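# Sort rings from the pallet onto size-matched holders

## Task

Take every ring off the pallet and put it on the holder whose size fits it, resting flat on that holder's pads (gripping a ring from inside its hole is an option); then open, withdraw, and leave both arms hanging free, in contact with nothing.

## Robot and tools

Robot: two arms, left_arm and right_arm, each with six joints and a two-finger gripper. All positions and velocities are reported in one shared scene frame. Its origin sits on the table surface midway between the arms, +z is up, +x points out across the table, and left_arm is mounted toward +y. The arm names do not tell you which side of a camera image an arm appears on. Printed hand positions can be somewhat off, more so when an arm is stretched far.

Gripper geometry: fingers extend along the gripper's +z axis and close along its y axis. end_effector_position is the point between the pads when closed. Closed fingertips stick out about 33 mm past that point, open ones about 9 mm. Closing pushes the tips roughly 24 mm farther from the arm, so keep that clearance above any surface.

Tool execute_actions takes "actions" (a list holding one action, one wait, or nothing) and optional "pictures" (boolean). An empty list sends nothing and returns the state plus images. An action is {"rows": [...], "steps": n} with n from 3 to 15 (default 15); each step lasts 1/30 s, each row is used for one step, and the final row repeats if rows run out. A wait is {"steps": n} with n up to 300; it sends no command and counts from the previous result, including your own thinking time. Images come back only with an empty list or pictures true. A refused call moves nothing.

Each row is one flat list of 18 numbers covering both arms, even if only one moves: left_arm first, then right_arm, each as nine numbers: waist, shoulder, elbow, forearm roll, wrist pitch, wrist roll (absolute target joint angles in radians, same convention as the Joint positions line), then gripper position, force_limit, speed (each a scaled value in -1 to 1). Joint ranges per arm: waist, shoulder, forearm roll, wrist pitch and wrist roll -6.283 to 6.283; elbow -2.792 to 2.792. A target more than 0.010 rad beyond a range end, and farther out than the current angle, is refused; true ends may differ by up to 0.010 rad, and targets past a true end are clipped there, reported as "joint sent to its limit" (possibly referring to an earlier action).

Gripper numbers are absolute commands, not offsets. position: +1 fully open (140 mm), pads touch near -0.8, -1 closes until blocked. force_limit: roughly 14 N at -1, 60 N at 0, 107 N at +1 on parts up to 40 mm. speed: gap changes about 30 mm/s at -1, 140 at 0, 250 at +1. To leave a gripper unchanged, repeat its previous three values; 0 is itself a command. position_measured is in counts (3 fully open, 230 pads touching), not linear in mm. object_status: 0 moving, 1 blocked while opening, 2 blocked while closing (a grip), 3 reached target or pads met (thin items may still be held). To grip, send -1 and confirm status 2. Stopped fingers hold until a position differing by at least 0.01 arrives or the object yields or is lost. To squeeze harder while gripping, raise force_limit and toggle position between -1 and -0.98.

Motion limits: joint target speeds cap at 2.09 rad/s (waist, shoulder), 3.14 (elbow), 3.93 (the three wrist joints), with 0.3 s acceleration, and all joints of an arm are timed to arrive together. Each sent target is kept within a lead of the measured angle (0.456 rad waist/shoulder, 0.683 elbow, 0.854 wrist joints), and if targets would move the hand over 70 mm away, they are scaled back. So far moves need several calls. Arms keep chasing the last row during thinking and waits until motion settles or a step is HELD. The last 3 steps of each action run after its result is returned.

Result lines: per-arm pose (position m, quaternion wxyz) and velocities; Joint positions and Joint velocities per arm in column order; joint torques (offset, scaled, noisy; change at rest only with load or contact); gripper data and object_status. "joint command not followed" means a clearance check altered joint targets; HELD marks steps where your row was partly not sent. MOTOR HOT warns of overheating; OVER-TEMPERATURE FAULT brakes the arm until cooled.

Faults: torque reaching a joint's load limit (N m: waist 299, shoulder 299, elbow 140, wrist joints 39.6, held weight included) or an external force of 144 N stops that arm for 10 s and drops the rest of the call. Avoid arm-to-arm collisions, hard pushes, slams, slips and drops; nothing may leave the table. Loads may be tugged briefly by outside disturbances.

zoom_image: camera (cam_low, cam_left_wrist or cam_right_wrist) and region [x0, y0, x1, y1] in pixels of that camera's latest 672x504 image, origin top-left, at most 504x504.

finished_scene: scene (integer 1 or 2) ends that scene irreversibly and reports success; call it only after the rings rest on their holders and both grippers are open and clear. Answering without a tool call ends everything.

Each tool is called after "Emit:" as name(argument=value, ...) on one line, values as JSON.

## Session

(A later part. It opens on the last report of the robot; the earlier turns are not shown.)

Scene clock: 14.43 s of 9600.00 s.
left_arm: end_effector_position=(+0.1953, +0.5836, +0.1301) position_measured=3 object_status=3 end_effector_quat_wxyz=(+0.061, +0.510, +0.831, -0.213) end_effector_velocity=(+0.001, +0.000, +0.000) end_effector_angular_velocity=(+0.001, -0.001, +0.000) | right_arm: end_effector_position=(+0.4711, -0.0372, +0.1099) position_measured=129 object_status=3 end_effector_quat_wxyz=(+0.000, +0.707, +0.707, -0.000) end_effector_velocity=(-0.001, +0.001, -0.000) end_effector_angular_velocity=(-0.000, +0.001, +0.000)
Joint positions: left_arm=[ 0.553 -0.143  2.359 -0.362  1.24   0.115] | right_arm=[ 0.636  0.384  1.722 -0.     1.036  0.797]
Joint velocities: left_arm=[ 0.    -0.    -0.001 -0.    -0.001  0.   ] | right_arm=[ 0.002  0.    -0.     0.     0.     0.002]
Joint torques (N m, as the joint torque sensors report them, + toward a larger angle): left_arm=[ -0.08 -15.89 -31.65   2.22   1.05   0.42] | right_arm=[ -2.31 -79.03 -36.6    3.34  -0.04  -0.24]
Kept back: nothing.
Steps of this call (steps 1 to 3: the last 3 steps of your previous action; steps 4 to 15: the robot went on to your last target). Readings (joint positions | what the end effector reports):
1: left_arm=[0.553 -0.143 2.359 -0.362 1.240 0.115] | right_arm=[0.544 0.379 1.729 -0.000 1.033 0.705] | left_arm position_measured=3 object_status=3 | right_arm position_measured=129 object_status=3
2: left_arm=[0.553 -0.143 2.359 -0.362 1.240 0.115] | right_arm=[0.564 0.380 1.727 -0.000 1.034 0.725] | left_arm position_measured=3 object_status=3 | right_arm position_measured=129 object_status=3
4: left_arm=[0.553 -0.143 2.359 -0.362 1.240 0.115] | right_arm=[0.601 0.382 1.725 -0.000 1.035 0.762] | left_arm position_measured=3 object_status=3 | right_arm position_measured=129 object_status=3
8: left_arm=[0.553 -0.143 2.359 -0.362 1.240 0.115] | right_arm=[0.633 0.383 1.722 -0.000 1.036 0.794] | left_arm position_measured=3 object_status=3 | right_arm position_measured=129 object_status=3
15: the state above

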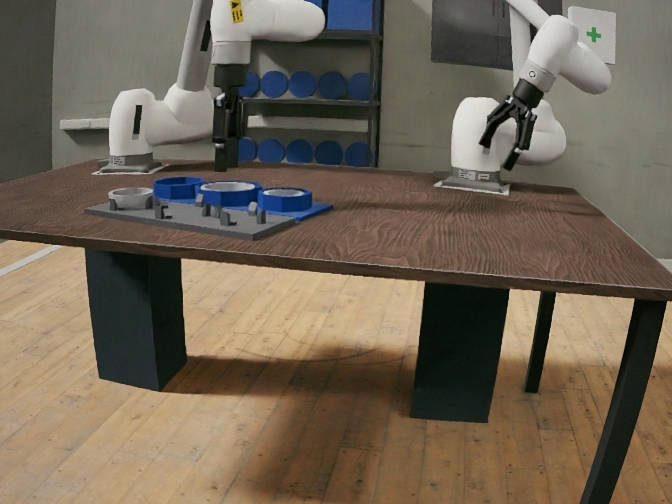

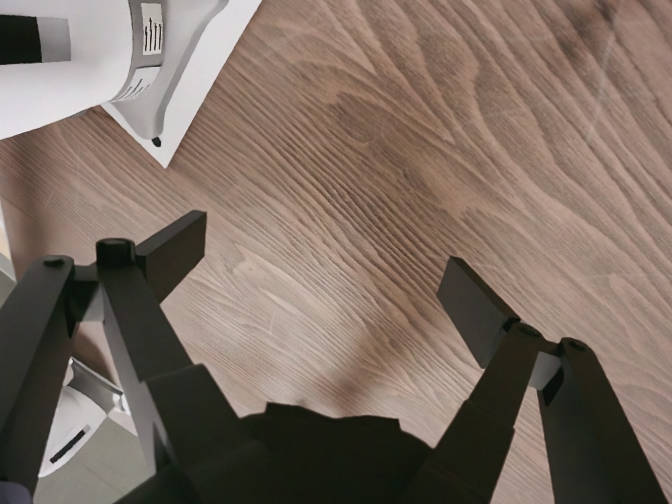

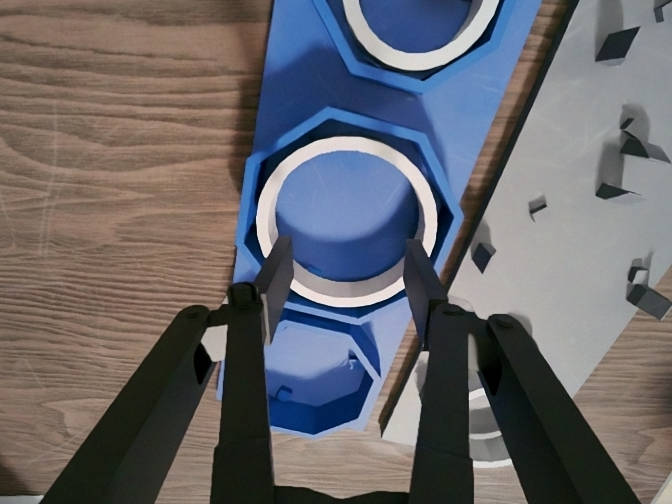

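Emit:
execute_actions(actions=[{"rows":[[0.553,-0.143,2.359,-0.362,1.24,0.115,1,0,0,0.638,0.4435,1.7746,0,0.9235,0.799,0.05,0,0]],"steps":14}])

Emit:
execute_actions(actions=[{"rows":[[0.553,-0.143,2.359,-0.362,1.24,0.115,1,0,0,0.638,0.4435,1.7746,0,0.9235,0.799,1,0,-0.5]]}])

Emit:
execute_actions(actions=[{"rows":[[0.553,-0.143,2.359,-0.362,1.24,0.115,1,0,0,0.638,0.3823,1.7242,0,1.0351,0.799,1,0,-0.5]],"steps":12}])

Emit:
execute_actions(actions=[{"rows":[[0.553,-0.143,2.359,-0.362,1.24,0.115,1,0,0,0.45,0.5376,1.5122,0,1.0918,0.611,1,0,-0.5]]}])

Emit:
execute_actions(actions=[{"steps":15}], pictures=true)

Emit:
zoom_image(camera="cam_right_wrist", region=[200,100,500,380])

Scene clock: 15.07 s of 9600.00 s.
left_arm: end_effector_position=(+0.1953, +0.5836, +0.1301) position_measured=3 object_status=3 end_effector_quat_wxyz=(+0.061, +0.510, +0.831, -0.213) end_effector_velocity=(-0.001, -0.000, -0.000) end_effector_angular_velocity=(-0.000, +0.000, -0.000) | right_arm: end_effector_position=(+0.4693, -0.0367, +0.0437) position_measured=123 object_status=3 end_effector_quat_wxyz=(+0.000, +0.707, +0.707, +0.000) end_effector_velocity=(-0.001, -0.001, -0.010) end_effector_angular_velocity=(-0.001, +0.001, -0.000)
Joint positions: left_arm=[ 0.553 -0.143  2.359 -0.362  1.24   0.115] | right_arm=[ 0.638  0.443  1.774 -0.     0.925  0.799]
Joint velocities: left_arm=[ 0.001 -0.     0.001 -0.     0.     0.001] | right_arm=[ 0.     0.008  0.009  0.    -0.016  0.   ]
Joint torques (N m, as the joint torque sensors report them, + toward a larger angle): left_arm=[  0.78 -15.06 -32.33   2.43   0.96   0.25] | right_arm=[ -0.71 -83.43 -34.25   2.96  -0.26  -0.23]
Steps of this call (steps 1 to 8: the robot went on to your last target; steps 9 to 19: the first 11 steps of this action). Readings (joint positions | what the end effector reports):
9: left_arm=[0.553 -0.143 2.359 -0.362 1.240 0.115] | right_arm=[0.636 0.384 1.722 0.000 1.035 0.797] | left_arm position_measured=3 object_status=3 | right_arm position_measured=129 object_status=0
10: left_arm=[0.553 -0.143 2.359 -0.362 1.240 0.115] | right_arm=[0.636 0.390 1.727 0.000 1.023 0.797] | left_arm position_measured=3 object_status=3 | right_arm position_measured=124 object_status=0
12: left_arm=[0.553 -0.143 2.359 -0.362 1.240 0.115] | right_arm=[0.637 0.418 1.753 0.000 0.971 0.798] | left_arm position_measured=3 object_status=3 | right_arm position_measured=123 object_status=0
16: left_arm=[0.553 -0.143 2.359 -0.362 1.240 0.115] | right_arm=[0.638 0.441 1.772 -0.000 0.928 0.799] | left_arm position_measured=3 object_status=3 | right_arm position_measured=123 object_status=3
19: the state above

Scene clock: 15.57 s of 9600.00 s.
left_arm: end_effector_position=(+0.1953, +0.5836, +0.1301) position_measured=3 object_status=3 end_effector_quat_wxyz=(+0.061, +0.510, +0.831, -0.213) end_effector_velocity=(+0.000, +0.000, +0.000) end_effector_angular_velocity=(-0.000, -0.000, +0.000) | right_arm: end_effector_position=(+0.4692, -0.0368, +0.0428) position_measured=85 object_status=0 end_effector_quat_wxyz=(+0.000, +0.707, +0.707, -0.000) end_effector_velocity=(-0.000, -0.000, +0.000) end_effector_angular_velocity=(-0.000, +0.000, +0.000)
Joint positions: left_arm=[ 0.553 -0.143  2.359 -0.362  1.24   0.115] | right_arm=[ 0.638  0.444  1.775 -0.     0.923  0.799]
Joint velocities: left_arm=[ 0.001 -0.    -0.     0.     0.     0.001] | right_arm=[ 0. -0.  0.  0.  0. -0.]
Joint torques (N m, as the joint torque sensors report them, + toward a larger angle): left_arm=[  0.47 -16.27 -32.03   2.25   1.14   0.14] | right_arm=[ -1.01 -86.72 -35.54   3.29   0.1    0.01]
Steps of this call (steps 1 to 3: the last 3 steps of your previous action; steps 4 to 15: the first 12 steps of this action). Readings (joint positions | what the end effector reports):
4: left_arm=[0.553 -0.143 2.359 -0.362 1.240 0.115] | right_arm=[0.638 0.443 1.774 -0.000 0.924 0.799] | left_arm position_measured=3 object_status=3 | right_arm position_measured=123 object_status=0
5: left_arm=[0.553 -0.143 2.359 -0.362 1.240 0.115] | right_arm=[0.638 0.443 1.775 -0.000 0.924 0.799] | left_arm position_measured=3 object_status=3 | right_arm position_measured=119 object_status=0
7: left_arm=[0.553 -0.143 2.359 -0.362 1.240 0.115] | right_arm=[0.638 0.443 1.775 -0.000 0.924 0.799] | left_arm position_measured=3 object_status=3 | right_arm position_measured=110 object_status=0
11: left_arm=[0.553 -0.143 2.359 -0.362 1.240 0.115] | right_arm=[0.638 0.444 1.775 -0.000 0.923 0.799] | left_arm position_measured=3 object_status=3 | right_arm position_measured=91 object_status=0
15: the state above

Scene clock: 15.97 s of 9600.00 s.
left_arm: end_effector_position=(+0.1953, +0.5836, +0.1301) position_measured=3 object_status=3 end_effector_quat_wxyz=(+0.061, +0.510, +0.831, -0.213) end_effector_velocity=(+0.000, -0.000, +0.000) end_effector_angular_velocity=(-0.001, +0.000, -0.002) | right_arm: end_effector_position=(+0.4691, -0.0368, +0.1079) position_measured=85 object_status=1 end_effector_quat_wxyz=(-0.000, +0.707, +0.707, -0.000) end_effector_velocity=(-0.000, -0.000, +0.022) end_effector_angular_velocity=(-0.002, +0.001, -0.000)
Joint positions: left_arm=[ 0.553 -0.143  2.359 -0.362  1.24   0.115] | right_arm=[0.638 0.384 1.726 0.    1.032 0.799]
Joint velocities: left_arm=[-0.001  0.    -0.001 -0.     0.001  0.001] | right_arm=[-0.    -0.018 -0.019 -0.001  0.04   0.001]
Joint torques (N m, as the joint torque sensors report them, + toward a larger angle): left_arm=[ -0.23 -16.67 -31.78   2.53   0.79   0.16] | right_arm=[ -1.69 -81.85 -39.13   3.29   0.07  -0.18]
Steps of this call (steps 1 to 3: the last 3 steps of your previous action; steps 4 to 12: the first 9 steps of this action). Readings (joint positions | what the end effector reports):
4: left_arm=[0.553 -0.143 2.359 -0.362 1.240 0.115] | right_arm=[0.638 0.443 1.775 -0.000 0.924 0.799] | left_arm position_measured=3 object_status=3 | right_arm position_measured=85 object_status=1
5: left_arm=[0.553 -0.143 2.359 -0.362 1.240 0.115] | right_arm=[0.638 0.439 1.771 -0.000 0.934 0.799] | left_arm position_measured=3 object_status=3 | right_arm position_measured=85 object_status=1
7: left_arm=[0.553 -0.143 2.359 -0.362 1.240 0.115] | right_arm=[0.638 0.410 1.747 0.000 0.985 0.799] | left_arm position_measured=3 object_status=3 | right_arm position_measured=85 object_status=1
11: left_arm=[0.553 -0.143 2.359 -0.362 1.240 0.115] | right_arm=[0.638 0.385 1.726 0.000 1.030 0.799] | left_arm position_measured=3 object_status=3 | right_arm position_measured=85 object_status=1
12: the state above

Scene clock: 16.47 s of 9600.00 s.
left_arm: end_effector_position=(+0.1953, +0.5836, +0.1301) position_measured=3 object_status=3 end_effector_quat_wxyz=(+0.061, +0.510, +0.831, -0.213) end_effector_velocity=(+0.000, -0.000, -0.000) end_effector_angular_velocity=(+0.000, -0.000, -0.000) | right_arm: end_effector_position=(+0.6223, -0.0683, +0.0974) position_measured=85 object_status=1 end_effector_quat_wxyz=(+0.000, +0.707, +0.707, -0.000) end_effector_velocity=(+0.322, -0.113, -0.038) end_effector_angular_velocity=(-0.001, +0.001, -0.010)
Joint positions: left_arm=[ 0.553 -0.143  2.359 -0.362  1.24   0.115] | right_arm=[ 0.474  0.518  1.539 -0.     1.085  0.635]
Joint velocities: left_arm=[-0.001  0.     0.    -0.    -0.001 -0.   ] | right_arm=[-0.352  0.287 -0.388 -0.001  0.102 -0.341]
Joint torques (N m, as the joint torque sensors report them, + toward a larger angle): left_arm=[ -0.05 -15.58 -31.67   2.39   1.16   0.39] | right_arm=[  15.07 -111.07  -36.23    3.97    0.81    0.12]
Steps of this call (steps 1 to 3: the last 3 steps of your previous action; steps 4 to 15: the first 12 steps of this action). Readings (joint positions | what the end effector reports):
4: left_arm=[0.553 -0.143 2.359 -0.362 1.240 0.115] | right_arm=[0.638 0.383 1.724 -0.000 1.035 0.799] | left_arm position_measured=3 object_status=3 | right_arm position_measured=85 object_status=1
5: left_arm=[0.553 -0.143 2.359 -0.362 1.240 0.115] | right_arm=[0.632 0.388 1.716 -0.000 1.037 0.792] | left_arm position_measured=3 object_status=3 | right_arm position_measured=85 object_status=1
7: left_arm=[0.553 -0.143 2.359 -0.362 1.240 0.115] | right_arm=[0.600 0.414 1.680 -0.000 1.047 0.760] | left_arm position_measured=3 object_status=3 | right_arm position_measured=85 object_status=1
11: left_arm=[0.553 -0.143 2.359 -0.362 1.240 0.115] | right_arm=[0.534 0.469 1.606 -0.000 1.067 0.694] | left_arm position_measured=3 object_status=3 | right_arm position_measured=85 object_status=1
15: the state above

Scene clock: 16.97 s of 9600.00 s.
left_arm: end_effector_position=(+0.1953, +0.5836, +0.1301) position_measured=3 object_status=3 end_effector_quat_wxyz=(+0.061, +0.510, +0.831, -0.213) end_effector_velocity=(+0.000, -0.000, +0.001) end_effector_angular_velocity=(-0.000, -0.000, -0.002) | right_arm: end_effector_position=(+0.6440, -0.0761, +0.0949) position_measured=85 object_status=1 end_effector_quat_wxyz=(+0.000, +0.707, +0.707, +0.000) end_effector_velocity=(-0.001, -0.001, -0.001) end_effector_angular_velocity=(-0.002, +0.002, -0.001)
Joint positions: left_arm=[ 0.553 -0.143  2.359 -0.362  1.24   0.115] | right_arm=[ 0.45   0.538  1.512 -0.     1.092  0.611]
Joint velocities: left_arm=[-0.001  0.    -0.001  0.     0.002  0.001] | right_arm=[-0.001  0.     0.002 -0.     0.     0.   ]
Joint torques (N m, as the joint torque sensors report them, + toward a larger angle): left_arm=[ -0.24 -17.17 -32.07   2.64   1.15   0.33] | right_arm=[ -0.3  -98.88 -39.9    3.61  -0.08  -0.02]
Kept back: nothing.
Steps of this call (steps 1 to 3: the last 3 steps of your previous action; steps 4 to 15: the robot went on to your last target). Readings (joint positions | what the end effector reports):
1: left_arm=[0.553 -0.143 2.359 -0.362 1.240 0.115] | right_arm=[0.463 0.526 1.528 -0.000 1.088 0.625] | left_arm position_measured=3 object_status=3 | right_arm position_measured=85 object_status=1
2: left_arm=[0.553 -0.143 2.359 -0.362 1.240 0.115] | right_arm=[0.457 0.532 1.521 -0.000 1.089 0.619] | left_arm position_measured=3 object_status=3 | right_arm position_measured=85 object_status=1
4: left_arm=[0.553 -0.143 2.359 -0.362 1.240 0.115] | right_arm=[0.452 0.535 1.515 -0.000 1.091 0.614] | left_arm position_measured=3 object_status=3 | right_arm position_measured=85 object_status=1
8: left_arm=[0.553 -0.143 2.359 -0.362 1.240 0.115] | right_arm=[0.451 0.537 1.513 -0.000 1.092 0.611] | left_arm position_measured=3 object_status=3 | right_arm position_measured=85 object_status=1
15: the state above

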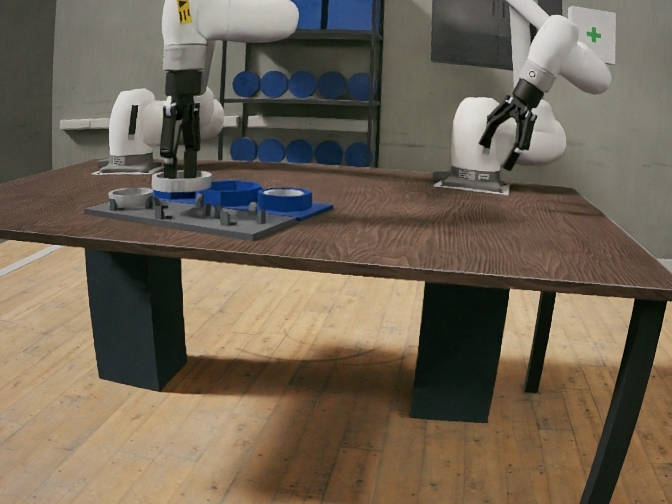

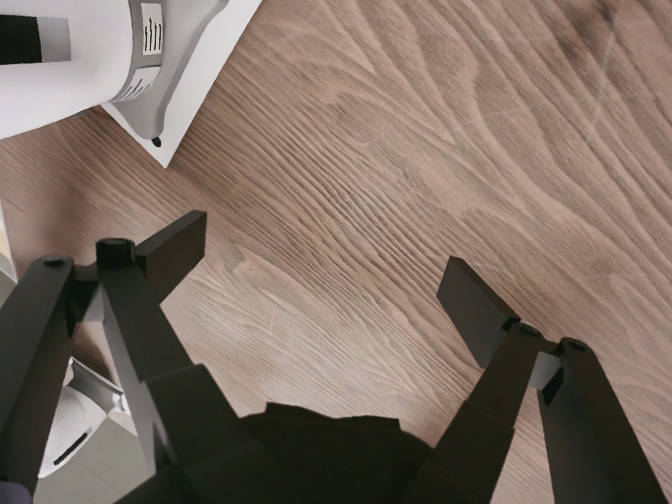

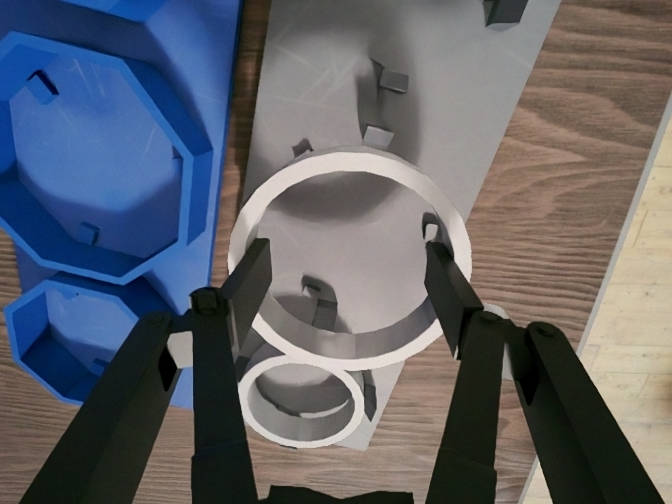

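Region (200, 100, 500, 380) of cam_right_wrist's 672x504 image, scaled by 1.680, with more detail than that image has; it fills the top 470 rows of this view, and the rest is white.

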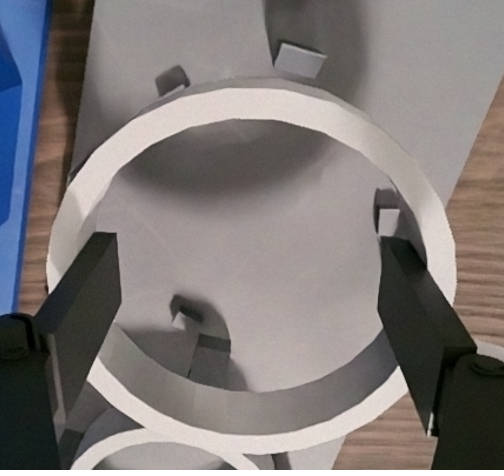

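Emit:
execute_actions(actions=[{"rows":[[0.553,-0.143,2.359,-0.362,1.24,0.115,1,0,0,0.4507,0.5653,1.5415,0,1.0348,0.611,1,0,-0.5]]}])

Emit:
execute_actions(actions=[{"rows":[[0.553,-0.143,2.359,-0.362,1.24,0.115,1,0,0,0.4507,0.5686,1.5442,0,1.0288,0.611,1,0,-0.5]],"steps":10}], pictures=true)

Scene clock: 17.53 s of 9600.00 s.
left_arm: end_effector_position=(+0.1953, +0.5836, +0.1301) position_measured=3 object_status=3 end_effector_quat_wxyz=(+0.061, +0.510, +0.831, -0.213) end_effector_velocity=(-0.001, -0.000, -0.000) end_effector_angular_velocity=(-0.001, +0.002, -0.000) | right_arm: end_effector_position=(+0.6430, -0.0762, +0.0583) position_measured=85 object_status=1 end_effector_quat_wxyz=(+0.000, +0.707, +0.707, +0.000) end_effector_velocity=(-0.001, +0.000, -0.004) end_effector_angular_velocity=(-0.000, +0.000, +0.001)
Joint positions: left_arm=[ 0.553 -0.143  2.359 -0.362  1.24   0.115] | right_arm=[ 0.451  0.565  1.541 -0.     1.035  0.611]
Joint velocities: left_arm=[ 0.001 -0.     0.001  0.     0.002  0.   ] | right_arm=[ 0.001  0.003  0.003 -0.    -0.006  0.   ]
Joint torques (N m, as the joint torque sensors report them, + toward a larger angle): left_arm=[ -0.12 -16.75 -32.04   2.46   0.85   0.43] | right_arm=[  -1.4  -103.82  -38.62    3.48   -0.12   -0.37]
Steps of this call (steps 1 to 5: the robot went on to your last target; steps 6 to 17: the first 12 steps of this action). Readings (joint positions | what the end effector reports):
6: left_arm=[0.553 -0.143 2.359 -0.362 1.240 0.115] | right_arm=[0.450 0.538 1.512 -0.000 1.091 0.611] | left_arm position_measured=3 object_status=3 | right_arm position_measured=85 object_status=1
7: left_arm=[0.553 -0.143 2.359 -0.362 1.240 0.115] | right_arm=[0.450 0.543 1.517 0.000 1.080 0.611] | left_arm position_measured=3 object_status=3 | right_arm position_measured=85 object_status=1
9: left_arm=[0.553 -0.143 2.359 -0.362 1.240 0.115] | right_arm=[0.450 0.558 1.533 -0.000 1.052 0.611] | left_arm position_measured=3 object_status=3 | right_arm position_measured=85 object_status=1
13: left_arm=[0.553 -0.143 2.359 -0.362 1.240 0.115] | right_arm=[0.450 0.564 1.540 -0.000 1.037 0.611] | left_arm position_measured=3 object_status=3 | right_arm position_measured=85 object_status=1
17: the state above

Scene clock: 17.87 s of 9600.00 s.
left_arm: end_effector_position=(+0.1953, +0.5836, +0.1301) position_measured=3 object_status=3 end_effector_quat_wxyz=(+0.061, +0.510, +0.831, -0.213) end_effector_velocity=(-0.001, -0.001, -0.000) end_effector_angular_velocity=(-0.001, +0.002, -0.000) | right_arm: end_effector_position=(+0.6430, -0.0761, +0.0543) position_measured=85 object_status=1 end_effector_quat_wxyz=(+0.000, +0.707, +0.707, -0.000) end_effector_velocity=(-0.000, -0.001, -0.003) end_effector_angular_velocity=(-0.001, +0.000, +0.000)
Joint positions: left_arm=[ 0.553 -0.143  2.359 -0.362  1.24   0.115] | right_arm=[ 0.451  0.568  1.544 -0.     1.029  0.611]
Joint velocities: left_arm=[ 0.    -0.     0.001  0.     0.002 -0.   ] | right_arm=[-0.     0.002  0.003 -0.    -0.005  0.   ]
Joint torques (N m, as the joint torque sensors report them, + toward a larger angle): left_arm=[ -0.34 -15.77 -31.97   2.42   0.96   0.11] | right_arm=[   0.86 -101.55  -38.55    3.61   -0.38    0.03]
Steps of this call (steps 1 to 3: the last 3 steps of your previous action; steps 4 to 10: the first 7 steps of this action). Readings (joint positions | what the end effector reports):
4: left_arm=[0.553 -0.143 2.359 -0.362 1.240 0.115] | right_arm=[0.451 0.565 1.542 -0.000 1.034 0.611] | left_arm position_measured=3 object_status=3 | right_arm position_measured=85 object_status=1
5: left_arm=[0.553 -0.143 2.359 -0.362 1.240 0.115] | right_arm=[0.451 0.566 1.542 -0.000 1.033 0.611] | left_arm position_measured=3 object_status=3 | right_arm position_measured=85 object_status=1
7: left_arm=[0.553 -0.143 2.359 -0.362 1.240 0.115] | right_arm=[0.451 0.568 1.544 -0.000 1.030 0.611] | left_arm position_measured=3 object_status=3 | right_arm position_measured=85 object_status=1
10: the state above

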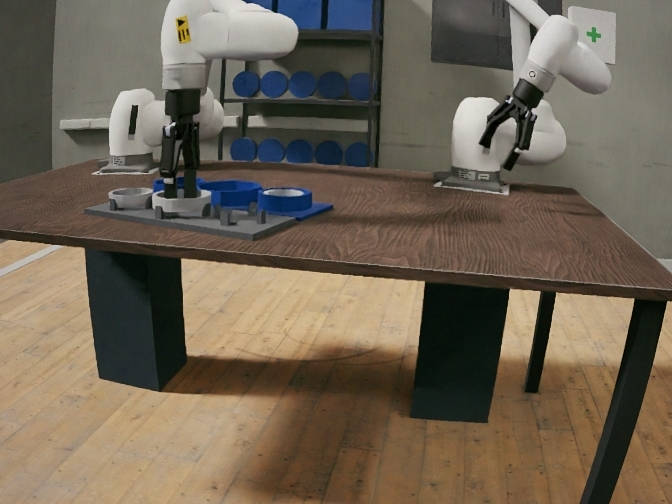

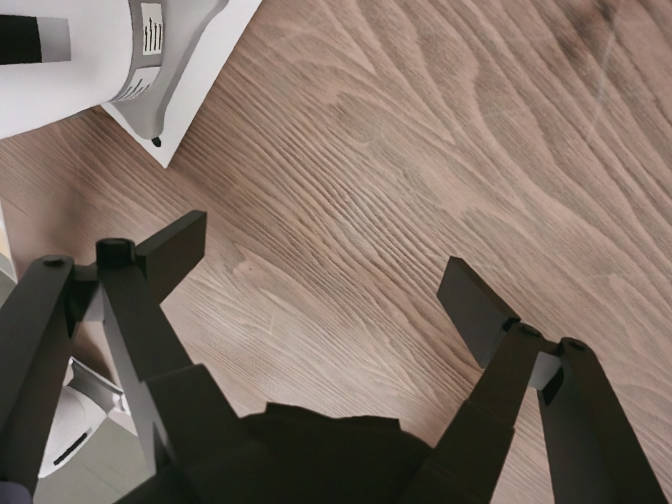

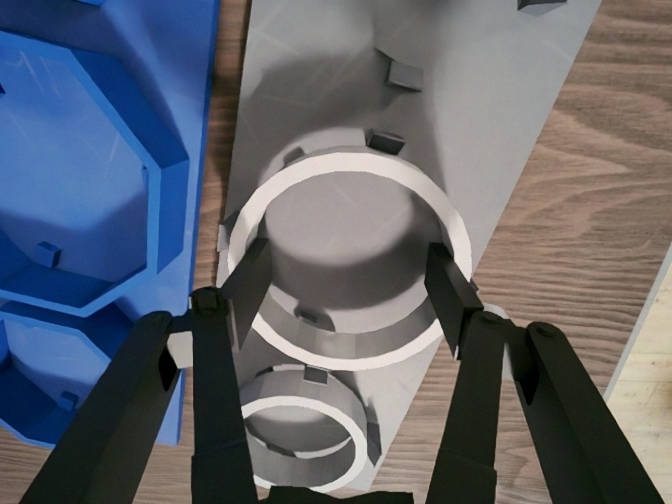

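Emit:
execute_actions(actions=[{"rows":[[0.553,-0.143,2.359,-0.362,1.24,0.115,1,0,0,0.4507,0.572,1.5469,0,1.0227,0.611,1,0,-0.5]],"steps":10}])

Emit:
execute_actions(actions=[{"rows":[[0.553,-0.143,2.359,-0.362,1.24,0.115,1,0,0,0.4507,0.572,1.5469,0,1.0227,0.611,0,0,0]],"steps":9}])

Emit:
execute_actions(actions=[{"rows":[[0.553,-0.143,2.359,-0.362,1.24,0.115,1,0,0,0.45,0.5266,1.5,0,1.115,0.611,-0.4,0,0]],"steps":10}])

Emit:
execute_actions(actions=[{"rows":[[0.553,-0.143,2.359,-0.362,1.24,0.115,1,0,0,0.7223,0.5728,1.4242,0,1.1446,0.883,-0.4,0,0]]}])

Emit:
execute_actions(actions=[{"steps":15}], pictures=true)

Scene clock: 18.27 s of 9600.00 s.
left_arm: end_effector_position=(+0.1953, +0.5836, +0.1301) position_measured=3 object_status=3 end_effector_quat_wxyz=(+0.061, +0.510, +0.831, -0.213) end_effector_velocity=(+0.000, +0.000, +0.000) end_effector_angular_velocity=(+0.000, -0.000, -0.000) | right_arm: end_effector_position=(+0.6430, -0.0761, +0.0503) position_measured=85 object_status=1 end_effector_quat_wxyz=(+0.000, +0.707, +0.707, +0.000) end_effector_velocity=(-0.000, -0.000, -0.004) end_effector_angular_velocity=(-0.001, +0.001, +0.001)
Joint positions: left_arm=[ 0.553 -0.143  2.359 -0.362  1.24   0.115] | right_arm=[ 0.451  0.572  1.547 -0.     1.023  0.611]
Joint velocities: left_arm=[ 0.     0.    -0.001  0.     0.001  0.   ] | right_arm=[-0.     0.004  0.003 -0.001 -0.005 -0.   ]
Joint torques (N m, as the joint torque sensors report them, + toward a larger angle): left_arm=[  0.32 -17.19 -31.82   2.29   1.11  -0.08] | right_arm=[ 10.19 -94.65 -37.75   7.88  -2.27   0.09]
Steps of this call (steps 1 to 3: the last 3 steps of your previous action; steps 4 to 5: the robot went on to your last target; steps 6 to 12: the first 7 steps of this action). Readings (joint positions | what the end effector reports):
6: left_arm=[0.553 -0.143 2.359 -0.362 1.240 0.115] | right_arm=[0.451 0.569 1.544 -0.000 1.028 0.611] | left_arm position_measured=3 object_status=3 | right_arm position_measured=85 object_status=1
7: left_arm=[0.553 -0.143 2.359 -0.362 1.240 0.115] | right_arm=[0.451 0.570 1.545 -0.000 1.027 0.611] | left_arm position_measured=3 object_status=3 | right_arm position_measured=85 object_status=1
9: left_arm=[0.553 -0.143 2.359 -0.362 1.240 0.115] | right_arm=[0.451 0.571 1.546 -0.000 1.024 0.611] | left_arm position_measured=3 object_status=3 | right_arm position_measured=85 object_status=1
12: the state above

Scene clock: 18.57 s of 9600.00 s.
left_arm: end_effector_position=(+0.1953, +0.5836, +0.1301) position_measured=3 object_status=3 end_effector_quat_wxyz=(+0.061, +0.510, +0.831, -0.213) end_effector_velocity=(-0.000, +0.000, +0.000) end_effector_angular_velocity=(-0.001, +0.001, +0.001) | right_arm: end_effector_position=(+0.6430, -0.0760, +0.0500) position_measured=121 object_status=0 end_effector_quat_wxyz=(+0.000, +0.707, +0.707, +0.000) end_effector_velocity=(+0.001, +0.001, +0.001) end_effector_angular_velocity=(+0.002, -0.001, +0.000)
Joint positions: left_arm=[ 0.553 -0.143  2.359 -0.362  1.24   0.115] | right_arm=[0.451 0.572 1.547 0.    1.023 0.611]
Joint velocities: left_arm=[ 0.001  0.    -0.     0.     0.001 -0.001] | right_arm=[ 0.    -0.    -0.001  0.001 -0.    -0.001]
Joint torques (N m, as the joint torque sensors report them, + toward a larger angle): left_arm=[  0.37 -16.47 -32.14   2.46   0.95  -0.05] | right_arm=[ -0.93 -98.12 -35.88   3.4   -0.27  -0.2 ]
Steps of this call (steps 1 to 3: the last 3 steps of your previous action; steps 4 to 9: the first 6 steps of this action). Readings (joint positions | what the end effector reports):
4: left_arm=[0.553 -0.143 2.359 -0.362 1.240 0.115] | right_arm=[0.451 0.572 1.547 -0.000 1.023 0.611] | left_arm position_measured=3 object_status=3 | right_arm position_measured=85 object_status=0
5: left_arm=[0.553 -0.143 2.359 -0.362 1.240 0.115] | right_arm=[0.451 0.572 1.547 0.000 1.023 0.611] | left_arm position_measured=3 object_status=3 | right_arm position_measured=85 object_status=0
7: left_arm=[0.553 -0.143 2.359 -0.362 1.240 0.115] | right_arm=[0.451 0.572 1.547 0.000 1.023 0.611] | left_arm position_measured=3 object_status=3 | right_arm position_measured=106 object_status=0
9: the state above

Scene clock: 18.90 s of 9600.00 s.
left_arm: end_effector_position=(+0.1953, +0.5836, +0.1301) position_measured=3 object_status=3 end_effector_quat_wxyz=(+0.061, +0.510, +0.831, -0.213) end_effector_velocity=(-0.000, +0.000, -0.000) end_effector_angular_velocity=(-0.000, +0.001, +0.000) | right_arm: end_effector_position=(+0.6439, -0.0757, +0.1060) position_measured=172 object_status=0 end_effector_quat_wxyz=(-0.000, +0.707, +0.707, +0.000) end_effector_velocity=(-0.004, -0.007, +0.048) end_effector_angular_velocity=(-0.012, +0.015, -0.003)
Joint positions: left_arm=[ 0.553 -0.143  2.359 -0.362  1.24   0.115] | right_arm=[0.45  0.529 1.503 0.    1.109 0.611]
Joint velocities: left_arm=[ 0.001  0.     0.001 -0.    -0.     0.001] | right_arm=[-0.004 -0.036 -0.038 -0.001  0.093 -0.   ]
Joint torques (N m, as the joint torque sensors report them, + toward a larger angle): left_arm=[ -0.07 -15.07 -32.13   2.32   0.78   0.11] | right_arm=[  0.38 -76.77 -29.97   2.95  -0.06   0.23]
Steps of this call (steps 1 to 3: the last 3 steps of your previous action; steps 4 to 10: the first 7 steps of this action). Readings (joint positions | what the end effector reports):
4: left_arm=[0.553 -0.143 2.359 -0.362 1.240 0.115] | right_arm=[0.451 0.572 1.547 0.000 1.023 0.611] | left_arm position_measured=3 object_status=3 | right_arm position_measured=129 object_status=0
5: left_arm=[0.553 -0.143 2.359 -0.362 1.240 0.115] | right_arm=[0.451 0.568 1.543 0.000 1.033 0.611] | left_arm position_measured=3 object_status=3 | right_arm position_measured=134 object_status=0
7: left_arm=[0.553 -0.143 2.359 -0.362 1.240 0.115] | right_arm=[0.451 0.544 1.518 0.000 1.078 0.611] | left_arm position_measured=3 object_status=3 | right_arm position_measured=150 object_status=0
10: the state above

Scene clock: 19.40 s of 9600.00 s.
left_arm: end_effector_position=(+0.1953, +0.5836, +0.1301) position_measured=3 object_status=3 end_effector_quat_wxyz=(+0.061, +0.510, +0.831, -0.213) end_effector_velocity=(+0.000, +0.000, +0.000) end_effector_angular_velocity=(+0.000, -0.000, +0.001) | right_arm: end_effector_position=(+0.5565, +0.0503, +0.1098) position_measured=179 object_status=3 end_effector_quat_wxyz=(+0.000, +0.707, +0.707, -0.000) end_effector_velocity=(-0.286, +0.338, +0.001) end_effector_angular_velocity=(+0.001, -0.000, +0.005)
Joint positions: left_arm=[ 0.553 -0.143  2.359 -0.362  1.24   0.115] | right_arm=[ 0.636  0.558  1.448 -0.     1.135  0.797]
Joint velocities: left_arm=[ 0.001 -0.    -0.     0.     0.     0.   ] | right_arm=[ 0.527  0.088 -0.146  0.     0.058  0.523]
Joint torques (N m, as the joint torque sensors report them, + toward a larger angle): left_arm=[  0.35 -16.91 -33.06   2.48   1.03   0.21] | right_arm=[  -1.04 -100.37  -38.19    3.7    -0.05    0.22]
Steps of this call (steps 1 to 3: the last 3 steps of your previous action; steps 4 to 15: the first 12 steps of this action). Readings (joint positions | what the end effector reports):
4: left_arm=[0.553 -0.143 2.359 -0.362 1.240 0.115] | right_arm=[0.451 0.527 1.500 -0.000 1.114 0.612] | left_arm position_measured=3 object_status=3 | right_arm position_measured=179 object_status=0
5: left_arm=[0.553 -0.143 2.359 -0.362 1.240 0.115] | right_arm=[0.456 0.529 1.498 -0.000 1.115 0.618] | left_arm position_measured=3 object_status=3 | right_arm position_measured=179 object_status=0
7: left_arm=[0.553 -0.143 2.359 -0.362 1.240 0.115] | right_arm=[0.490 0.534 1.489 -0.000 1.119 0.652] | left_arm position_measured=3 object_status=3 | right_arm position_measured=179 object_status=3
11: left_arm=[0.553 -0.143 2.359 -0.362 1.240 0.115] | right_arm=[0.565 0.546 1.468 -0.000 1.127 0.726] | left_arm position_measured=3 object_status=3 | right_arm position_measured=179 object_status=3
15: the state above

Scene clock: 19.90 s of 9600.00 s.
left_arm: end_effector_position=(+0.1953, +0.5836, +0.1301) position_measured=3 object_status=3 end_effector_quat_wxyz=(+0.061, +0.510, +0.831, -0.213) end_effector_velocity=(+0.000, +0.000, +0.000) end_effector_angular_velocity=(-0.000, -0.001, -0.001) | right_arm: end_effector_position=(+0.5071, +0.1038, +0.1099) position_measured=179 object_status=3 end_effector_quat_wxyz=(-0.000, +0.707, +0.707, -0.000) end_effector_velocity=(-0.000, +0.002, +0.001) end_effector_angular_velocity=(+0.002, -0.001, +0.000)
Joint positions: left_arm=[ 0.553 -0.143  2.359 -0.362  1.24   0.115] | right_arm=[0.722 0.573 1.424 0.    1.145 0.883]
Joint velocities: left_arm=[ 0.     0.    -0.    -0.     0.     0.002] | right_arm=[ 0.002  0.001 -0.003  0.    -0.     0.001]
Joint torques (N m, as the joint torque sensors report them, + toward a larger angle): left_arm=[ -1.33 -15.91 -31.83   2.43   0.84   0.51] | right_arm=[ -1.72 -98.68 -37.49   3.63  -0.33  -0.13]
Kept back: nothing.
Steps of this call (steps 1 to 3: the last 3 steps of your previous action; steps 4 to 15: the robot went on to your last target). Readings (joint positions | what the end effector reports):
1: left_arm=[0.553 -0.143 2.359 -0.362 1.240 0.115] | right_arm=[0.654 0.561 1.443 -0.000 1.137 0.815] | left_arm position_measured=3 object_status=3 | right_arm position_measured=179 object_status=3
2: left_arm=[0.553 -0.143 2.359 -0.362 1.240 0.115] | right_arm=[0.671 0.564 1.438 -0.000 1.139 0.832] | left_arm position_measured=3 object_status=3 | right_arm position_measured=179 object_status=3
4: left_arm=[0.553 -0.143 2.359 -0.362 1.240 0.115] | right_arm=[0.701 0.569 1.430 0.000 1.142 0.861] | left_arm position_measured=3 object_status=3 | right_arm position_measured=179 object_status=3
8: left_arm=[0.553 -0.143 2.359 -0.362 1.240 0.115] | right_arm=[0.720 0.572 1.425 0.000 1.144 0.881] | left_arm position_measured=3 object_status=3 | right_arm position_measured=179 object_status=3
15: the state above

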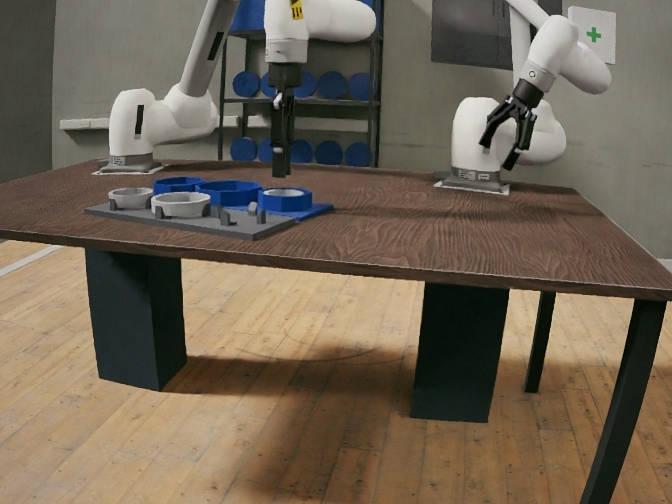

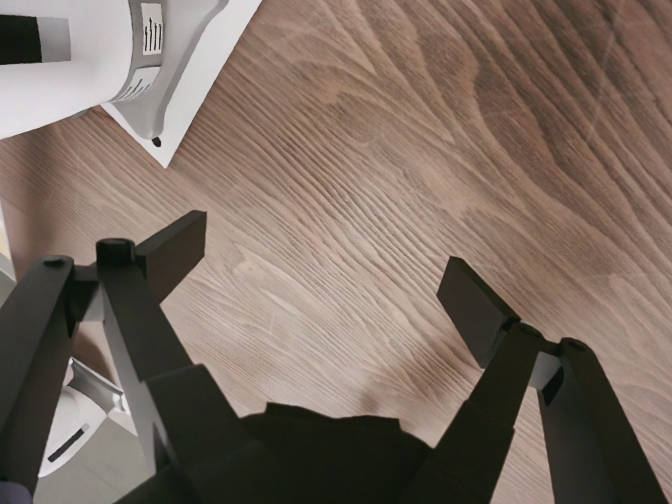

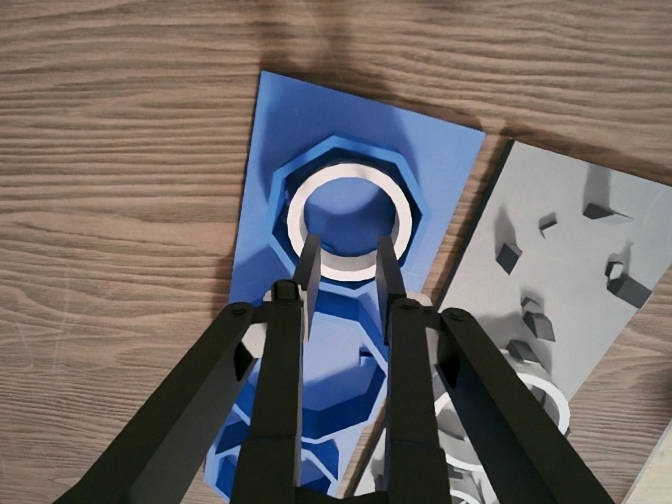

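Emit:
execute_actions(actions=[{"rows":[[0.553,-0.143,2.359,-0.362,1.24,0.115,1,0,0,0.7238,0.6215,1.4679,0,1.0522,0.885,-0.4,0,0]],"steps":14}])

Emit:
execute_actions(actions=[{"rows":[[0.553,-0.143,2.359,-0.362,1.24,0.115,1,0,0,0.7238,0.6215,1.4679,0,1.0522,0.885,1,0,-0.5]]}])

Emit:
execute_actions(actions=[{"rows":[[0.553,-0.143,2.359,-0.362,1.24,0.115,1,0,0,0.7238,0.575,1.4206,0,1.146,0.885,1,0,-0.5]],"steps":12}])

Emit:
execute_actions(actions=[{"rows":[[0.553,-0.143,2.359,-0.362,1.24,0.115,1,0,0,0.5544,0.7182,1.2032,0,1.2202,0.715,1,0,-0.5]]}])

Emit:
execute_actions(actions=[{"steps":15}], pictures=true)

Emit:
zoom_image(camera="cam_right_wrist", region=[200,100,500,380])

Scene clock: 20.47 s of 9600.00 s.
left_arm: end_effector_position=(+0.1953, +0.5836, +0.1301) position_measured=3 object_status=3 end_effector_quat_wxyz=(+0.061, +0.510, +0.831, -0.213) end_effector_velocity=(+0.001, -0.000, +0.000) end_effector_angular_velocity=(+0.001, -0.001, -0.001) | right_arm: end_effector_position=(+0.5070, +0.1058, +0.0478) position_measured=179 object_status=3 end_effector_quat_wxyz=(+0.000, +0.707, +0.707, +0.000) end_effector_velocity=(-0.000, +0.000, -0.009) end_effector_angular_velocity=(+0.000, +0.001, -0.001)
Joint positions: left_arm=[ 0.553 -0.143  2.359 -0.362  1.24   0.115] | right_arm=[ 0.724  0.621  1.467 -0.     1.053  0.885]
Joint velocities: left_arm=[-0.001  0.    -0.002 -0.    -0.    -0.001] | right_arm=[ 0.     0.008  0.006  0.001 -0.013  0.   ]
Joint torques (N m, as the joint torque sensors report them, + toward a larger angle): left_arm=[ -0.67 -15.78 -32.08   2.49   1.1    0.15] | right_arm=[  -0.02 -103.09  -37.77    3.48   -0.23    0.04]
Steps of this call (steps 1 to 6: the robot went on to your last target; steps 7 to 17: the first 11 steps of this action). Readings (joint positions | what the end effector reports):
7: left_arm=[0.553 -0.143 2.359 -0.362 1.240 0.115] | right_arm=[0.722 0.574 1.424 0.000 1.144 0.883] | left_arm position_measured=3 object_status=3 | right_arm position_measured=179 object_status=3
8: left_arm=[0.553 -0.143 2.359 -0.362 1.240 0.115] | right_arm=[0.723 0.579 1.429 0.000 1.132 0.883] | left_arm position_measured=3 object_status=3 | right_arm position_measured=179 object_status=3
10: left_arm=[0.553 -0.143 2.359 -0.362 1.240 0.115] | right_arm=[0.723 0.604 1.452 -0.000 1.087 0.884] | left_arm position_measured=3 object_status=3 | right_arm position_measured=179 object_status=3
14: left_arm=[0.553 -0.143 2.359 -0.362 1.240 0.115] | right_arm=[0.724 0.620 1.466 -0.000 1.056 0.885] | left_arm position_measured=3 object_status=3 | right_arm position_measured=179 object_status=3
17: the state above

Scene clock: 20.97 s of 9600.00 s.
left_arm: end_effector_position=(+0.1953, +0.5836, +0.1301) position_measured=3 object_status=3 end_effector_quat_wxyz=(+0.061, +0.510, +0.831, -0.213) end_effector_velocity=(+0.001, +0.000, +0.001) end_effector_angular_velocity=(-0.000, -0.001, -0.001) | right_arm: end_effector_position=(+0.5064, +0.1058, +0.0467) position_measured=150 object_status=0 end_effector_quat_wxyz=(-0.000, +0.707, +0.707, -0.000) end_effector_velocity=(-0.000, -0.001, -0.001) end_effector_angular_velocity=(-0.002, -0.000, +0.001)
Joint positions: left_arm=[ 0.553 -0.143  2.359 -0.362  1.24   0.115] | right_arm=[0.724 0.622 1.468 0.    1.052 0.885]
Joint velocities: left_arm=[-0.     0.    -0.002 -0.     0.001  0.001] | right_arm=[-0.     0.     0.001 -0.002  0.    -0.   ]
Joint torques (N m, as the joint torque sensors report them, + toward a larger angle): left_arm=[ -0.48 -15.51 -31.48   2.44   0.85   0.39] | right_arm=[ -39.75 -111.6   -58.54  -10.71  -11.91    0.16]
Steps of this call (steps 1 to 3: the last 3 steps of your previous action; steps 4 to 15: the first 12 steps of this action). Readings (joint positions | what the end effector reports):
4: left_arm=[0.553 -0.143 2.359 -0.362 1.240 0.115] | right_arm=[0.724 0.621 1.468 -0.000 1.052 0.885] | left_arm position_measured=3 object_status=3 | right_arm position_measured=179 object_status=0
5: left_arm=[0.553 -0.143 2.359 -0.362 1.240 0.115] | right_arm=[0.724 0.621 1.468 -0.000 1.052 0.885] | left_arm position_measured=3 object_status=3 | right_arm position_measured=175 object_status=0
7: left_arm=[0.553 -0.143 2.359 -0.362 1.240 0.115] | right_arm=[0.724 0.621 1.468 0.000 1.052 0.885] | left_arm position_measured=3 object_status=3 | right_arm position_measured=166 object_status=0
11: left_arm=[0.553 -0.143 2.359 -0.362 1.240 0.115] | right_arm=[0.724 0.622 1.468 0.001 1.052 0.885] | left_arm position_measured=3 object_status=3 | right_arm position_measured=150 object_status=0
15: the state above

Scene clock: 21.37 s of 9600.00 s.
left_arm: end_effector_position=(+0.1953, +0.5836, +0.1301) position_measured=3 object_status=3 end_effector_quat_wxyz=(+0.061, +0.510, +0.831, -0.213) end_effector_velocity=(+0.000, +0.000, -0.000) end_effector_angular_velocity=(+0.000, +0.000, +0.002) | right_arm: end_effector_position=(+0.5072, +0.1056, +0.1080) position_measured=150 object_status=1 end_effector_quat_wxyz=(+0.000, +0.707, +0.707, -0.000) end_effector_velocity=(-0.001, +0.000, +0.022) end_effector_angular_velocity=(+0.001, +0.002, -0.001)
Joint positions: left_arm=[ 0.553 -0.143  2.359 -0.362  1.24   0.115] | right_arm=[ 0.723  0.576  1.422 -0.     1.143  0.885]
Joint velocities: left_arm=[ 0.001 -0.    -0.     0.    -0.    -0.001] | right_arm=[ 0.    -0.015 -0.018  0.002  0.033  0.   ]
Joint torques (N m, as the joint torque sensors report them, + toward a larger angle): left_arm=[ -0.32 -15.62 -31.55   2.24   1.19   0.21] | right_arm=[  -1.73 -102.09  -40.38    3.69   -0.33   -0.13]
Steps of this call (steps 1 to 3: the last 3 steps of your previous action; steps 4 to 12: the first 9 steps of this action). Readings (joint positions | what the end effector reports):
4: left_arm=[0.553 -0.143 2.359 -0.362 1.240 0.115] | right_arm=[0.724 0.621 1.468 -0.000 1.053 0.885] | left_arm position_measured=3 object_status=3 | right_arm position_measured=150 object_status=1
5: left_arm=[0.553 -0.143 2.359 -0.362 1.240 0.115] | right_arm=[0.724 0.617 1.463 -0.001 1.062 0.885] | left_arm position_measured=3 object_status=3 | right_arm position_measured=150 object_status=1
7: left_arm=[0.553 -0.143 2.359 -0.362 1.240 0.115] | right_arm=[0.724 0.593 1.438 -0.001 1.108 0.885] | left_arm position_measured=3 object_status=3 | right_arm position_measured=150 object_status=1
11: left_arm=[0.553 -0.143 2.359 -0.362 1.240 0.115] | right_arm=[0.723 0.577 1.423 -0.000 1.142 0.885] | left_arm position_measured=3 object_status=3 | right_arm position_measured=150 object_status=1
12: the state above

Scene clock: 21.87 s of 9600.00 s.
left_arm: end_effector_position=(+0.1953, +0.5836, +0.1301) position_measured=3 object_status=3 end_effector_quat_wxyz=(+0.061, +0.510, +0.831, -0.213) end_effector_velocity=(-0.000, -0.000, -0.000) end_effector_angular_velocity=(+0.000, +0.000, -0.001) | right_arm: end_effector_position=(+0.6617, +0.0728, +0.0966) position_measured=150 object_status=1 end_effector_quat_wxyz=(+0.000, +0.707, +0.707, -0.000) end_effector_velocity=(+0.283, -0.099, -0.035) end_effector_angular_velocity=(-0.003, +0.002, -0.007)
Joint positions: left_arm=[ 0.553 -0.143  2.359 -0.362  1.24   0.115] | right_arm=[ 0.572  0.704  1.226 -0.     1.212  0.733]
Joint velocities: left_arm=[-0.001 -0.     0.     0.    -0.    -0.   ] | right_arm=[-0.284  0.238 -0.354 -0.001  0.12  -0.276]
Joint torques (N m, as the joint torque sensors report them, + toward a larger angle): left_arm=[  0.23 -16.11 -32.06   2.31   0.95   0.22] | right_arm=[  25.15 -133.75  -38.78    4.73    0.26   -0.12]
Steps of this call (steps 1 to 3: the last 3 steps of your previous action; steps 4 to 15: the first 12 steps of this action). Readings (joint positions | what the end effector reports):
4: left_arm=[0.553 -0.143 2.359 -0.362 1.240 0.115] | right_arm=[0.723 0.576 1.420 -0.000 1.146 0.885] | left_arm position_measured=3 object_status=3 | right_arm position_measured=150 object_status=1
5: left_arm=[0.553 -0.143 2.359 -0.362 1.240 0.115] | right_arm=[0.718 0.580 1.412 0.000 1.149 0.878] | left_arm position_measured=3 object_status=3 | right_arm position_measured=150 object_status=1
7: left_arm=[0.553 -0.143 2.359 -0.362 1.240 0.115] | right_arm=[0.687 0.607 1.372 0.000 1.162 0.847] | left_arm position_measured=3 object_status=3 | right_arm position_measured=150 object_status=1
11: left_arm=[0.553 -0.143 2.359 -0.362 1.240 0.115] | right_arm=[0.626 0.658 1.295 0.000 1.189 0.787] | left_arm position_measured=3 object_status=3 | right_arm position_measured=150 object_status=1
15: the state above

Scene clock: 22.37 s of 9600.00 s.
left_arm: end_effector_position=(+0.1953, +0.5836, +0.1301) position_measured=3 object_status=3 end_effector_quat_wxyz=(+0.061, +0.510, +0.831, -0.213) end_effector_velocity=(+0.001, +0.000, +0.000) end_effector_angular_velocity=(+0.000, -0.001, -0.001) | right_arm: end_effector_position=(+0.6790, +0.0669, +0.0948) position_measured=150 object_status=1 end_effector_quat_wxyz=(+0.000, +0.707, +0.707, +0.000) end_effector_velocity=(+0.001, -0.000, -0.000) end_effector_angular_velocity=(-0.000, -0.000, +0.000)
Joint positions: left_arm=[ 0.553 -0.143  2.359 -0.362  1.24   0.115] | right_arm=[ 0.554  0.718  1.203 -0.     1.22   0.715]
Joint velocities: left_arm=[-0.001 -0.    -0.001  0.     0.     0.001] | right_arm=[-0.     0.001 -0.001 -0.001  0.    -0.   ]
Joint torques (N m, as the joint torque sensors report them, + toward a larger angle): left_arm=[ -1.26 -14.89 -31.67   2.38   1.17   0.02] | right_arm=[   0.58 -117.89  -41.85    3.85   -0.26   -0.28]
Kept back: nothing.
Steps of this call (steps 1 to 3: the last 3 steps of your previous action; steps 4 to 15: the robot went on to your last target). Readings (joint positions | what the end effector reports):
1: left_arm=[0.553 -0.143 2.359 -0.362 1.240 0.115] | right_arm=[0.564 0.710 1.216 -0.000 1.216 0.725] | left_arm position_measured=3 object_status=3 | right_arm position_measured=150 object_status=1
2: left_arm=[0.553 -0.143 2.359 -0.362 1.240 0.115] | right_arm=[0.559 0.714 1.210 -0.000 1.218 0.721] | left_arm position_measured=3 object_status=3 | right_arm position_measured=150 object_status=1
4: left_arm=[0.553 -0.143 2.359 -0.362 1.240 0.115] | right_arm=[0.556 0.716 1.206 -0.000 1.219 0.717] | left_arm position_measured=3 object_status=3 | right_arm position_measured=150 object_status=1
8: left_arm=[0.553 -0.143 2.359 -0.362 1.240 0.115] | right_arm=[0.555 0.718 1.204 -0.000 1.220 0.715] | left_arm position_measured=3 object_status=3 | right_arm position_measured=150 object_status=1
15: the state above

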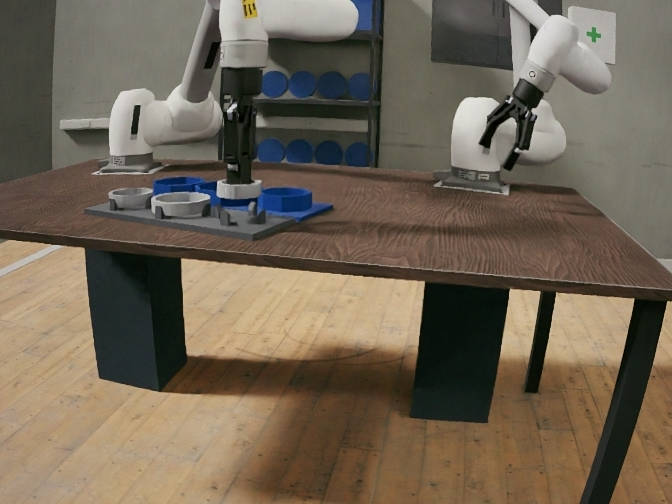

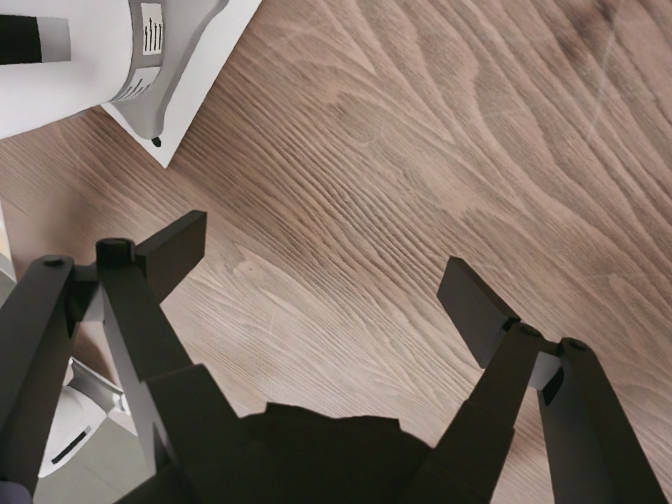

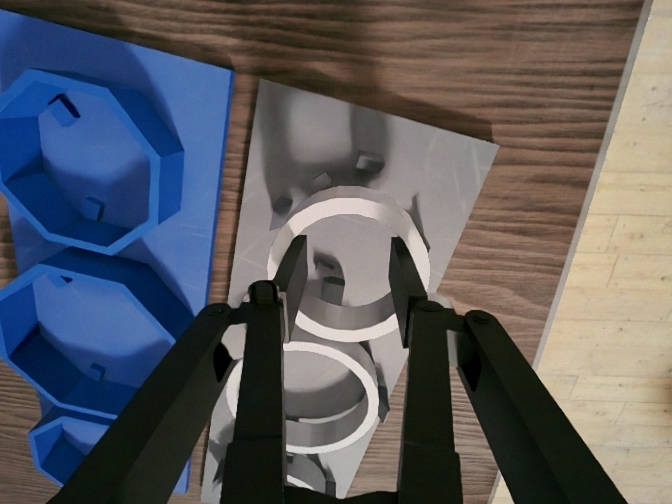

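Region (200, 100, 500, 380) of cam_right_wrist's 672x504 image, scaled by 1.680, with more detail than that image has; it fills the top 470 rows of this view, and the rest is white.

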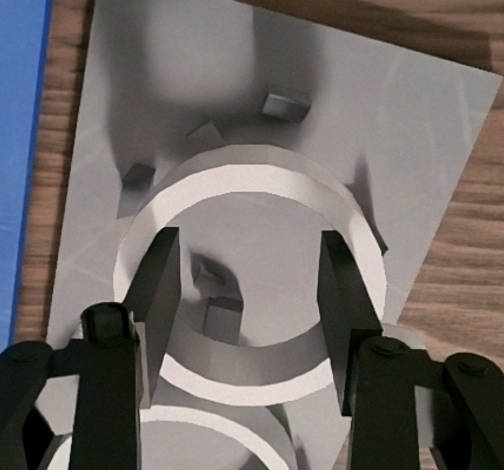

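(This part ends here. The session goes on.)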